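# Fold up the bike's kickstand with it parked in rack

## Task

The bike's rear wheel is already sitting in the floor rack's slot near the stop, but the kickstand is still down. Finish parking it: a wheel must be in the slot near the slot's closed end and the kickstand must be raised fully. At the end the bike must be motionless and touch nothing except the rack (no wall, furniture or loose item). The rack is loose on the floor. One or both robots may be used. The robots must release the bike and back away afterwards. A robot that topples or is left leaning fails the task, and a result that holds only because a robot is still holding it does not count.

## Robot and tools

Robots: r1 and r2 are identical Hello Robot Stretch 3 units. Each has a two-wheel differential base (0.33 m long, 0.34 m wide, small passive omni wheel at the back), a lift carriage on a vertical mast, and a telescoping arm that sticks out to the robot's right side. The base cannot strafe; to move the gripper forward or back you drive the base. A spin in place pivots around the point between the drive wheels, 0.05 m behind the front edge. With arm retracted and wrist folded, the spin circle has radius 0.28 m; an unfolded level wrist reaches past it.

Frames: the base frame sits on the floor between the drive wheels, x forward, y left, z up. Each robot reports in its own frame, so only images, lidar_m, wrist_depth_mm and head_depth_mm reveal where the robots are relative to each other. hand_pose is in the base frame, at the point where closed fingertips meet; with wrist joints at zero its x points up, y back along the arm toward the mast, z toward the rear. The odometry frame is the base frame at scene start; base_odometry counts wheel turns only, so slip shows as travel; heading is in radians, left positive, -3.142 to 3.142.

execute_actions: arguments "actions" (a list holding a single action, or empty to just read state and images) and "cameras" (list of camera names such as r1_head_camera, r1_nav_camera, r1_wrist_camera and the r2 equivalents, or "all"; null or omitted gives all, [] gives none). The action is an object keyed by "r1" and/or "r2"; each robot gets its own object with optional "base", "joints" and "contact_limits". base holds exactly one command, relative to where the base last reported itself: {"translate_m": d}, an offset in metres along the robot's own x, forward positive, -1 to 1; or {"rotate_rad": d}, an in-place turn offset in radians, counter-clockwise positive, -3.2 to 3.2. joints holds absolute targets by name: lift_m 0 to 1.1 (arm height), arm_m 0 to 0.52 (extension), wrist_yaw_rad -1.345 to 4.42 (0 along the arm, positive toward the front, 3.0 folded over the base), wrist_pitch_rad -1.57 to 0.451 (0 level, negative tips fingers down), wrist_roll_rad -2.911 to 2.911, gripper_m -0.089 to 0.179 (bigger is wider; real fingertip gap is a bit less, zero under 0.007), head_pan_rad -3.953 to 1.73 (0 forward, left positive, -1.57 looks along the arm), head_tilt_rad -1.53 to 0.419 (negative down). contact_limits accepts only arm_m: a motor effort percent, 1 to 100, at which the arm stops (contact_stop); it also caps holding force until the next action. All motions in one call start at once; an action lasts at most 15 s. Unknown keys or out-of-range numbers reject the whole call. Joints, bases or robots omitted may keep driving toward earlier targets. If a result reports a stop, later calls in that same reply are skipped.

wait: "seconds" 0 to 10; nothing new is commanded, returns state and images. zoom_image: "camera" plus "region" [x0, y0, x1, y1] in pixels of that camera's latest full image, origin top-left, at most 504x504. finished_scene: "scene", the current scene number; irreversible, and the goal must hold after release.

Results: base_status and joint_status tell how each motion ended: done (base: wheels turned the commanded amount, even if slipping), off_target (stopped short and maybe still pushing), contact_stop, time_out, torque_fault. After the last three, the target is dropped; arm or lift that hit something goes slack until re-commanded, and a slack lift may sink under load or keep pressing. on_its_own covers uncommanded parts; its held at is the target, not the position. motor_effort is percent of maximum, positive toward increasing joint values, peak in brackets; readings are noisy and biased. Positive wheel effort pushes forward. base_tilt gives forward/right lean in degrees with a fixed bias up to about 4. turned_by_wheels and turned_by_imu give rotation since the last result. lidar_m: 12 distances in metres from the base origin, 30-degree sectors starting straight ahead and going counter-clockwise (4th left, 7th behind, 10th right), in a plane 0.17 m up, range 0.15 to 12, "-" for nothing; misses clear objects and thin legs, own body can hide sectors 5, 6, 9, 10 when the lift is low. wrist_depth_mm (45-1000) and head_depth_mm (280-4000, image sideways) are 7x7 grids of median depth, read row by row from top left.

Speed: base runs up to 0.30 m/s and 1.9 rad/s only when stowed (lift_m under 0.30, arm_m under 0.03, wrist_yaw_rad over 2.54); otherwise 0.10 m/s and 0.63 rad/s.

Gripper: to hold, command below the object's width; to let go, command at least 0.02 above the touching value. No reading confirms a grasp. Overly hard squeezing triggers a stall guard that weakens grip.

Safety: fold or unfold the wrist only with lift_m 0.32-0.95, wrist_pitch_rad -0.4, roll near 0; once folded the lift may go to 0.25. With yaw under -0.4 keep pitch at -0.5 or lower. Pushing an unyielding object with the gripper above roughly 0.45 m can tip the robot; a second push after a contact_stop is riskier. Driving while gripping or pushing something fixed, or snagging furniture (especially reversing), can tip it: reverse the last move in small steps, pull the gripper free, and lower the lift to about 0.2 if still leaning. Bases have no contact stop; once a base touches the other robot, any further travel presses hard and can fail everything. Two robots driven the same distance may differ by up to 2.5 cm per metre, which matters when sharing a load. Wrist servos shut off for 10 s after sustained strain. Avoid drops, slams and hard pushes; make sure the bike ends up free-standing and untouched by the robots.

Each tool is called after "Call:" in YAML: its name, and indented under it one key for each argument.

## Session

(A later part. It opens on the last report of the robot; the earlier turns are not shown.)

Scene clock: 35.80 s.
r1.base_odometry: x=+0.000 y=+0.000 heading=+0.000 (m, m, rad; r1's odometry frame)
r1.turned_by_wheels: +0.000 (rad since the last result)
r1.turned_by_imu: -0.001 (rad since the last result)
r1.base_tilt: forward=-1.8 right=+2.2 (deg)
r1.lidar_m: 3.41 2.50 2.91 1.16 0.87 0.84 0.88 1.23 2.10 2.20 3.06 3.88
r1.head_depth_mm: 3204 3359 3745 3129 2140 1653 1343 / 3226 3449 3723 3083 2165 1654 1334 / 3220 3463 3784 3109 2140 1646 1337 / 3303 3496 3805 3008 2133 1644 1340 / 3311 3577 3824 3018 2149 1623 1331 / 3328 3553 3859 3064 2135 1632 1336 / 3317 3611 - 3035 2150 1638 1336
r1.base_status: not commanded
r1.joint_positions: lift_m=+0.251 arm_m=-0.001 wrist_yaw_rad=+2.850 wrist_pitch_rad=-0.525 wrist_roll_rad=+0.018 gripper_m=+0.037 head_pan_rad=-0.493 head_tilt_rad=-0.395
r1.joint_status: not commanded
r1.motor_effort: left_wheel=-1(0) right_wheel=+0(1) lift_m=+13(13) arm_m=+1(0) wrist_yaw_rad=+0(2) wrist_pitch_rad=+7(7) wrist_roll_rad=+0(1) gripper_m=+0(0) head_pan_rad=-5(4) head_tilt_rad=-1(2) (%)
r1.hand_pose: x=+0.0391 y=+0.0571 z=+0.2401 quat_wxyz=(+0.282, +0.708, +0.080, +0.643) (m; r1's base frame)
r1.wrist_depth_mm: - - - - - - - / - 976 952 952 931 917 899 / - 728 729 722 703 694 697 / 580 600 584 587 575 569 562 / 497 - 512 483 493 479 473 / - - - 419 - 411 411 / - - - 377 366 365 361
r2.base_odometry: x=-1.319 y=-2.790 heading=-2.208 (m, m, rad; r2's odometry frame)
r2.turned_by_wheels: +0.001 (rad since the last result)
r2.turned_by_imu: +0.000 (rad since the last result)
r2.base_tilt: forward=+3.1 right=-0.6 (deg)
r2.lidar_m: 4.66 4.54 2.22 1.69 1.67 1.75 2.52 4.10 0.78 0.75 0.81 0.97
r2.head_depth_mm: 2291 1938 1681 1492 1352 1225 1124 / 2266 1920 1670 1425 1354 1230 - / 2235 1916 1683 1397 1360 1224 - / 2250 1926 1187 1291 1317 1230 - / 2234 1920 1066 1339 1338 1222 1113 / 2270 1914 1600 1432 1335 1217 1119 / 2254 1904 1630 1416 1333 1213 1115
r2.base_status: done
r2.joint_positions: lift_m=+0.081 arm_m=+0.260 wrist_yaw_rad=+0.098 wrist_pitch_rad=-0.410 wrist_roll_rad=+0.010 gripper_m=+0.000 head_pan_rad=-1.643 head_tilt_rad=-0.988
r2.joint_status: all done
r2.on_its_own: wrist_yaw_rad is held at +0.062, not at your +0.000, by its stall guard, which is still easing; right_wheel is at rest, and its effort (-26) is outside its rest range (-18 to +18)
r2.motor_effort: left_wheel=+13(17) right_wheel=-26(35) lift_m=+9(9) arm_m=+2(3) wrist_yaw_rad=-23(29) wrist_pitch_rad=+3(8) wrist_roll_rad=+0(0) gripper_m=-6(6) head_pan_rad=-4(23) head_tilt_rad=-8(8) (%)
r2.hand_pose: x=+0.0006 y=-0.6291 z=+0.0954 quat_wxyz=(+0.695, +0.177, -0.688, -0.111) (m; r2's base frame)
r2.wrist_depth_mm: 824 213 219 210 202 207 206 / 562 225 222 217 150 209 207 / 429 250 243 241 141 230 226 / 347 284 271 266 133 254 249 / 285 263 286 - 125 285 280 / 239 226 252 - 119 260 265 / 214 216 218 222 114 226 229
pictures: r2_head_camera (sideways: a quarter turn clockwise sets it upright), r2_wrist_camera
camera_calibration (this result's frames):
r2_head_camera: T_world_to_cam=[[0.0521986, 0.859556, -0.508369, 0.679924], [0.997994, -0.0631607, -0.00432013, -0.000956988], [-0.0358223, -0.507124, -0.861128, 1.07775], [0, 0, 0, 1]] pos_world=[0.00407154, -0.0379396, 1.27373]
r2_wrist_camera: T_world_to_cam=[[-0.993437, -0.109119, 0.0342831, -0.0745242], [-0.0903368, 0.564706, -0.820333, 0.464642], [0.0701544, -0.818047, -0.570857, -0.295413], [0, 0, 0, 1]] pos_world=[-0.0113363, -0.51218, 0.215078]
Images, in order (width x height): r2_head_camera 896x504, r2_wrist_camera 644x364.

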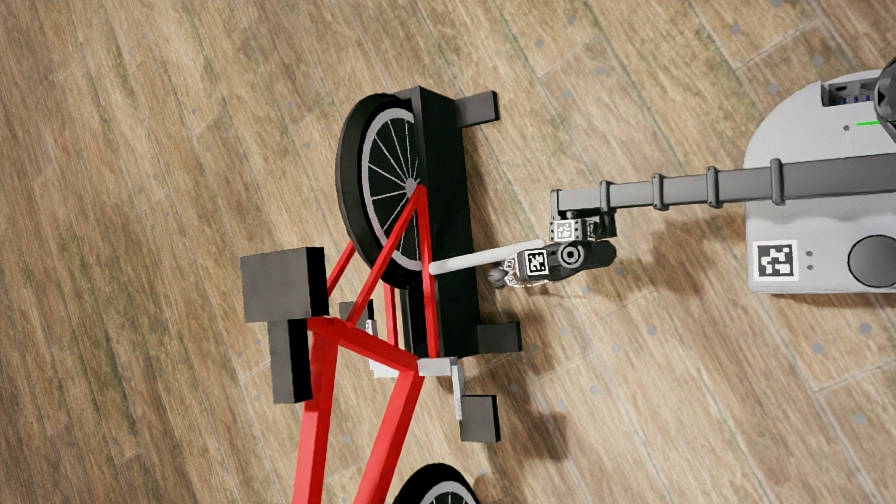

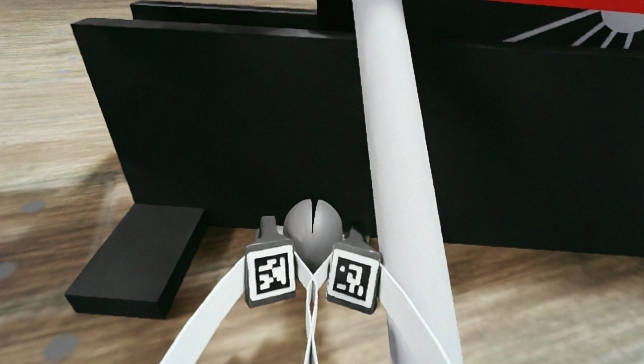

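Call:
execute_actions:
  actions:
    - {"r2":{"base":{"translate_m":-0.08},"joints":{"wrist_yaw_rad":-0.1,"lift_m":0.06}}}
  cameras: ["r2_head_camera","r2_wrist_camera"]

Scene clock: 37.70 s.
r1.base_odometry: x=+0.000 y=+0.000 heading=+0.000 (m, m, rad; r1's odometry frame)
r1.turned_by_wheels: +0.000 (rad since the last result)
r1.turned_by_imu: +0.000 (rad since the last result)
r1.base_tilt: forward=-1.7 right=+2.1 (deg)
r1.lidar_m: 3.52 2.50 2.92 1.16 0.87 0.84 0.88 1.23 2.10 2.20 3.06 3.87
r1.head_depth_mm: 3170 3452 3742 3096 2155 1649 1341 / 3182 3456 3721 3120 2156 1643 1334 / 3234 3445 3790 3093 2138 1638 1340 / 3272 3457 3818 3020 2136 1646 1335 / 3270 3509 3826 3081 2130 1636 1345 / 3343 3578 3887 3006 2122 1644 1333 / 3306 3592 - 2972 2135 1642 1324
r1.base_status: not commanded
r1.joint_positions: lift_m=+0.251 arm_m=-0.001 wrist_yaw_rad=+2.850 wrist_pitch_rad=-0.525 wrist_roll_rad=+0.018 gripper_m=+0.037 head_pan_rad=-0.493 head_tilt_rad=-0.395
r1.joint_status: not commanded
r1.motor_effort: left_wheel=+0(1) right_wheel=+0(2) lift_m=+13(13) arm_m=+0(0) wrist_yaw_rad=+0(0) wrist_pitch_rad=+7(7) wrist_roll_rad=+0(0) gripper_m=+0(0) head_pan_rad=-5(4) head_tilt_rad=-2(1) (%)
r1.hand_pose: x=+0.0391 y=+0.0571 z=+0.2401 quat_wxyz=(+0.282, +0.708, +0.080, +0.643) (m; r1's base frame)
r1.wrist_depth_mm: - - - - - - - / - 966 950 930 911 917 893 / - 733 721 717 709 703 693 / 576 600 591 567 576 570 568 / 497 - 516 489 497 476 475 / - - - 420 - 414 407 / - - - 378 364 364 364
r2.base_odometry: x=-1.272 y=-2.726 heading=-2.208 (m, m, rad; r2's odometry frame)
r2.turned_by_wheels: +0.000 (rad since the last result)
r2.turned_by_imu: -0.001 (rad since the last result)
r2.base_tilt: forward=+3.0 right=-0.4 (deg)
r2.lidar_m: 3.38 4.62 2.17 1.66 1.64 1.71 2.47 4.05 0.78 0.65 0.85 0.98
r2.head_depth_mm: 2260 1950 1683 1505 1356 1228 1111 / 2242 1916 1670 1481 1347 1221 - / 2303 1919 1690 1406 1355 1236 - / 2235 1938 1663 1319 1339 1236 - / 2213 1943 1114 1348 1339 1219 1113 / 2233 1907 1081 1372 1337 1222 1118 / 2232 1918 1617 1416 1344 1220 1112
r2.base_status: done
r2.joint_positions: lift_m=+0.061 arm_m=+0.260 wrist_yaw_rad=-0.095 wrist_pitch_rad=-0.418 wrist_roll_rad=+0.009 gripper_m=+0.000 head_pan_rad=-1.643 head_tilt_rad=-0.988
r2.joint_status: all done
r2.motor_effort: left_wheel=+4(13) right_wheel=-4(35) lift_m=+8(8) arm_m=+2(2) wrist_yaw_rad=-3(33) wrist_pitch_rad=+7(7) wrist_roll_rad=+1(1) gripper_m=-3(6) head_pan_rad=-3(4) head_tilt_rad=-7(8) (%)
r2.hand_pose: x=-0.0428 y=-0.6281 z=+0.0736 quat_wxyz=(+0.681, +0.113, -0.701, -0.180) (m; r2's base frame)
r2.wrist_depth_mm: 190 190 130 208 216 223 231 / 205 211 124 226 236 246 256 / 225 232 237 117 263 276 293 / 247 257 268 115 280 304 317 / 253 257 263 119 108 277 257 / 219 221 225 216 109 235 239 / 194 194 196 199 201 204 207
pictures: r2_head_camera (sideways: a quarter turn clockwise sets it upright), r2_wrist_camera
camera_calibration (this result's frames):
r2_head_camera: T_world_to_cam=[[0.052314, 0.859549, -0.508369, 0.679923], [0.997986, -0.0632946, -0.00432013, -0.000956938], [-0.0358904, -0.507119, -0.861128, 1.07775], [0, 0, 0, 1]] pos_world=[0.00406645, -0.0379393, 1.27373]
r2_wrist_camera: T_world_to_cam=[[-0.995935, 0.0830464, 0.0348883, 0.00377038], [0.0196411, 0.578207, -0.815654, 0.455138], [-0.0879098, -0.811653, -0.577487, -0.306286], [0, 0, 0, 1]] pos_world=[-0.0321099, -0.512075, 0.194227]
Images, in order (width x height): r2_head_camera 896x504, r2_wrist_camera 644x364.

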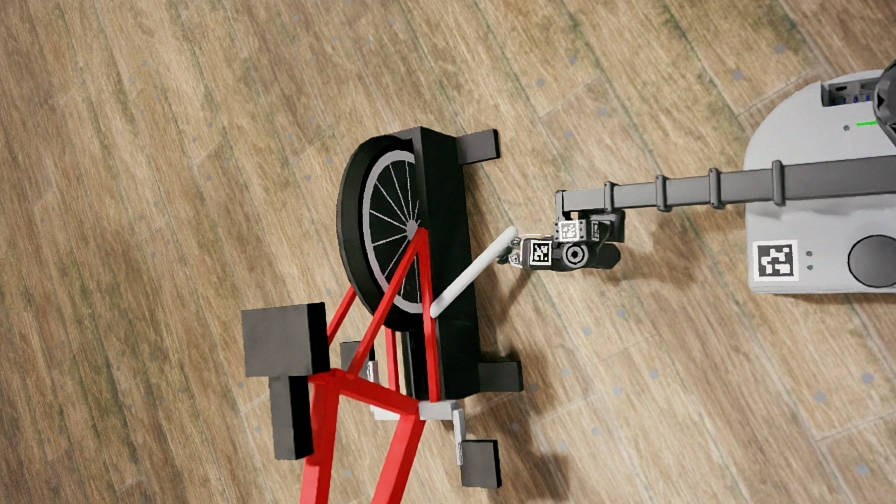

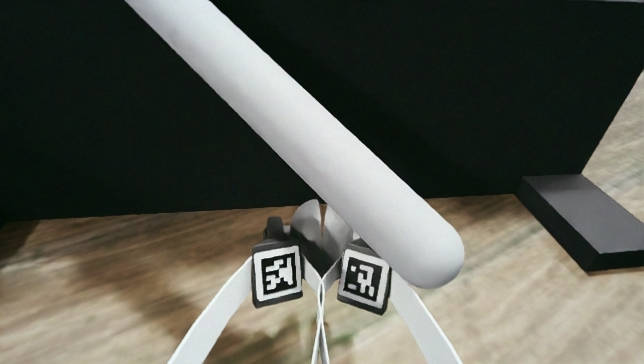

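Fingers are under it; lift.

Call:
execute_actions:
  actions:
    - {"r2":{"joints":{"lift_m":0.19,"arm_m":0.28}}}
  cameras: ["r2_head_camera","r2_wrist_camera"]

Call:
execute_actions:
  actions:
    - {"r2":{"joints":{"lift_m":0.15,"arm_m":0.05}}}
  cameras: ["r2_head_camera","r2_wrist_camera"]

Scene clock: 39.77 s.
r1.base_odometry: x=+0.000 y=+0.000 heading=+0.000 (m, m, rad; r1's odometry frame)
r1.turned_by_wheels: +0.000 (rad since the last result)
r1.turned_by_imu: +0.000 (rad since the last result)
r1.base_tilt: forward=-1.7 right=+2.3 (deg)
r1.lidar_m: 3.48 2.50 2.91 1.16 0.86 0.84 0.88 1.24 2.10 2.20 3.06 3.87
r1.head_depth_mm: 3167 3430 3695 3091 2147 1644 1342 / 3182 3420 3824 3103 2150 1659 1340 / 3243 3438 3721 3118 2139 1653 1329 / 3232 3495 3784 3102 2147 1650 1339 / 3248 3522 3839 3041 2115 1631 1334 / 3308 3487 3815 3048 2127 1640 1343 / 3312 3547 - 3005 2110 1646 1334
r1.base_status: not commanded
r1.joint_positions: lift_m=+0.251 arm_m=-0.001 wrist_yaw_rad=+2.850 wrist_pitch_rad=-0.525 wrist_roll_rad=+0.018 gripper_m=+0.037 head_pan_rad=-0.493 head_tilt_rad=-0.395
r1.joint_status: not commanded
r1.motor_effort: left_wheel=-1(1) right_wheel=-1(0) lift_m=+13(13) arm_m=+0(0) wrist_yaw_rad=+1(1) wrist_pitch_rad=+7(7) wrist_roll_rad=+0(0) gripper_m=+0(0) head_pan_rad=-5(4) head_tilt_rad=-2(1) (%)
r1.hand_pose: x=+0.0391 y=+0.0571 z=+0.2401 quat_wxyz=(+0.282, +0.708, +0.080, +0.643) (m; r1's base frame)
r1.wrist_depth_mm: - - - - - - - / - 958 944 926 911 908 878 / - 731 729 706 711 695 690 / 575 598 596 575 573 567 569 / 503 - 515 488 496 476 477 / - - - 416 - 412 411 / - - - 375 366 365 364
r2.base_odometry: x=-1.272 y=-2.726 heading=-2.208 (m, m, rad; r2's odometry frame)
r2.turned_by_wheels: +0.000 (rad since the last result)
r2.turned_by_imu: -0.001 (rad since the last result)
r2.base_tilt: forward=+3.1 right=-0.4 (deg)
r2.lidar_m: 3.38 4.61 2.17 1.66 1.64 1.72 2.46 4.04 0.79 0.74 0.85 0.98
r2.head_depth_mm: 2272 1929 1700 1496 1348 1214 1129 / 2255 1929 1678 1483 1346 1227 - / 2237 1949 1686 1396 1341 1250 - / 2256 1923 1679 1312 1297 1227 - / 2231 1931 1117 1355 1338 1218 1122 / 2267 1908 1074 1376 1339 1226 1113 / 2220 1922 1607 1419 1336 1216 1114
r2.base_status: not commanded
r2.joint_positions: lift_m=+0.189 arm_m=+0.280 wrist_yaw_rad=-0.098 wrist_pitch_rad=-0.419 wrist_roll_rad=+0.009 gripper_m=+0.000 head_pan_rad=-1.643 head_tilt_rad=-0.988
r2.joint_status: all done
r2.motor_effort: left_wheel=+4(3) right_wheel=-4(5) lift_m=+35(38) arm_m=+3(3) wrist_yaw_rad=-2(4) wrist_pitch_rad=+7(8) wrist_roll_rad=+1(0) gripper_m=-3(3) head_pan_rad=-3(4) head_tilt_rad=-8(8) (%)
r2.hand_pose: x=-0.0434 y=-0.6478 z=+0.2016 quat_wxyz=(+0.681, +0.113, -0.701, -0.182) (m; r2's base frame)
r2.wrist_depth_mm: - 196 196 208 215 224 - / 300 213 220 224 237 246 936 / 302 227 233 234 262 277 710 / 235 213 216 219 221 292 533 / 253 263 273 - 305 327 461 / 284 296 304 346 359 367 402 / 308 324 332 335 337 335 339
pictures: r2_head_camera (sideways: a quarter turn clockwise sets it upright), r2_wrist_camera
camera_calibration (this result's frames):
r2_head_camera: T_world_to_cam=[[0.052314, 0.859549, -0.508369, 0.679923], [0.997986, -0.0632946, -0.00432013, -0.000956936], [-0.0358904, -0.507119, -0.861128, 1.07775], [0, 0, 0, 1]] pos_world=[0.00406645, -0.0379393, 1.27373]
r2_wrist_camera: T_world_to_cam=[[-0.995707, 0.0857449, 0.0348731, 0.00209991], [0.0213468, 0.57929, -0.814842, 0.57156], [-0.0900702, -0.810599, -0.578634, -0.247533], [0, 0, 0, 1]] pos_world=[-0.0324054, -0.531929, 0.322427]
Images, in order (width x height): r2_head_camera 896x504, r2_wrist_camera 644x364.

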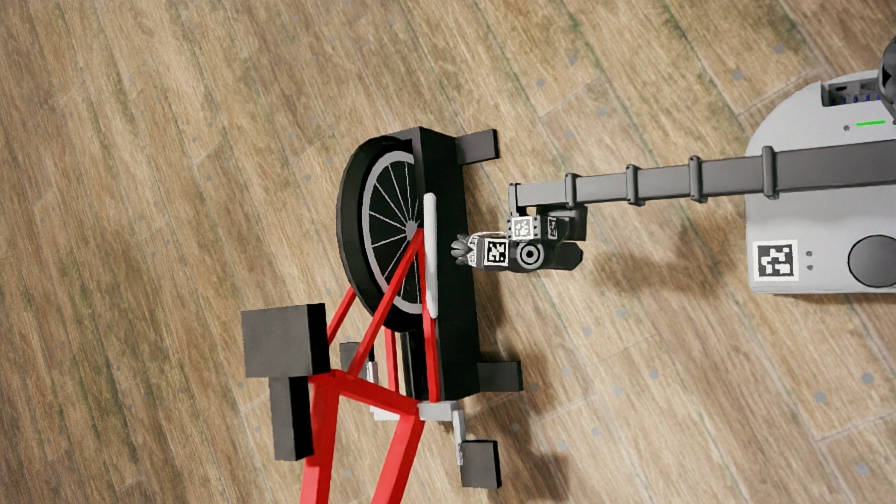

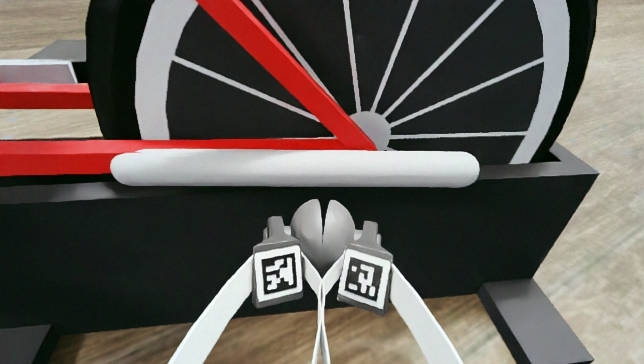

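Scene clock: 42.70 s.
r1.base_odometry: x=+0.000 y=+0.000 heading=+0.000 (m, m, rad; r1's odometry frame)
r1.turned_by_wheels: +0.000 (rad since the last result)
r1.turned_by_imu: -0.001 (rad since the last result)
r1.base_tilt: forward=-1.7 right=+2.4 (deg)
r1.lidar_m: 3.51 2.50 2.91 1.16 0.87 0.84 0.88 1.23 2.09 2.20 3.06 3.88
r1.head_depth_mm: 3122 3362 3682 3041 2155 1649 1344 / 3189 3413 3682 3087 2138 1654 1342 / 3242 3431 3753 3149 2168 1645 1343 / 3240 3557 3794 3032 2135 1644 1351 / 3281 3546 3798 3025 2127 1634 1328 / 3287 3547 3804 3039 2118 1643 1334 / 3363 3631 - 3061 2121 1633 1326
r1.base_status: not commanded
r1.joint_positions: lift_m=+0.251 arm_m=-0.001 wrist_yaw_rad=+2.850 wrist_pitch_rad=-0.525 wrist_roll_rad=+0.018 gripper_m=+0.037 head_pan_rad=-0.493 head_tilt_rad=-0.395
r1.joint_status: not commanded
r1.motor_effort: left_wheel=-2(1) right_wheel=+0(1) lift_m=+13(13) arm_m=+0(0) wrist_yaw_rad=+0(0) wrist_pitch_rad=+7(7) wrist_roll_rad=+0(0) gripper_m=+0(0) head_pan_rad=-4(4) head_tilt_rad=-1(1) (%)
r1.hand_pose: x=+0.0391 y=+0.0571 z=+0.2401 quat_wxyz=(+0.282, +0.708, +0.080, +0.643) (m; r1's base frame)
r1.wrist_depth_mm: - - - - - - - / - 979 943 935 917 905 900 / - 732 720 717 703 704 687 / 570 602 579 580 577 568 566 / 494 - 512 491 493 479 474 / - - - 422 - 410 410 / - - - 375 367 366 364
r2.base_odometry: x=-1.272 y=-2.726 heading=-2.208 (m, m, rad; r2's odometry frame)
r2.turned_by_wheels: +0.000 (rad since the last result)
r2.turned_by_imu: -0.001 (rad since the last result)
r2.base_tilt: forward=+3.1 right=-0.5 (deg)
r2.lidar_m: 3.37 4.61 2.17 1.66 1.64 1.72 2.46 4.04 0.79 0.74 0.85 0.98
r2.head_depth_mm: 2240 1933 1697 1493 1353 1240 1121 / 2272 1931 1690 1467 1354 1229 - / 2265 1920 1686 1426 1352 1257 - / 2247 1931 1682 1385 1342 1230 - / 2235 1930 1115 1358 1338 1219 1114 / 2236 1927 1078 1388 1339 1220 1116 / 2237 1919 1603 1417 1334 1215 1111
r2.base_status: not commanded
r2.joint_positions: lift_m=+0.151 arm_m=+0.050 wrist_yaw_rad=-0.099 wrist_pitch_rad=-0.419 wrist_roll_rad=+0.009 gripper_m=+0.000 head_pan_rad=-1.643 head_tilt_rad=-0.988
r2.joint_status: all done
r2.motor_effort: left_wheel=+4(4) right_wheel=-4(4) lift_m=+8(30) arm_m=-5(4) wrist_yaw_rad=-1(1) wrist_pitch_rad=+7(7) wrist_roll_rad=+1(1) gripper_m=-3(2) head_pan_rad=-3(3) head_tilt_rad=-8(8) (%)
r2.hand_pose: x=-0.0436 y=-0.4186 z=+0.1633 quat_wxyz=(+0.680, +0.112, -0.701, -0.182) (m; r2's base frame)
r2.wrist_depth_mm: 389 401 401 393 442 - - / 534 417 432 446 471 811 893 / 530 456 475 497 521 630 659 / 446 443 468 472 483 476 500 / 377 381 390 - 402 408 412 / 321 328 336 318 341 345 350 / 284 288 292 294 298 302 305
pictures: r2_head_camera (sideways: a quarter turn clockwise sets it upright), r2_wrist_camera
camera_calibration (this result's frames):
r2_head_camera: T_world_to_cam=[[0.0523141, 0.859549, -0.508369, 0.679923], [0.997986, -0.0632947, -0.00432013, -0.000956937], [-0.0358905, -0.507119, -0.861128, 1.07775], [0, 0, 0, 1]] pos_world=[0.00406644, -0.0379393, 1.27373]
r2_wrist_camera: T_world_to_cam=[[-0.995626, 0.0866774, 0.0348776, -0.0160363], [0.0218511, 0.578962, -0.815062, 0.407543], [-0.0908402, -0.810734, -0.578323, -0.0840293], [0, 0, 0, 1]] pos_world=[-0.0325047, -0.302687, 0.284136]
Images, in order (width x height): r2_head_camera 896x504, r2_wrist_camera 644x364.

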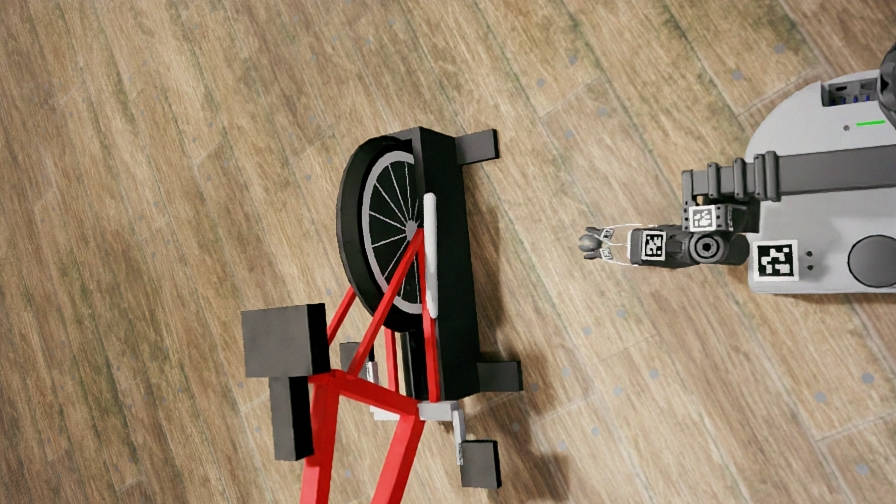

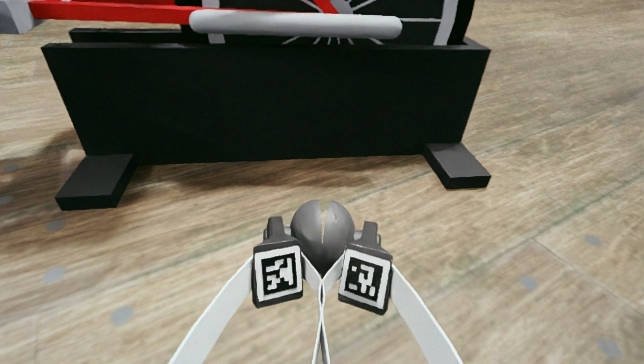

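Call:
finished_scene:
  scene: 1

The scene is finished: the task was done.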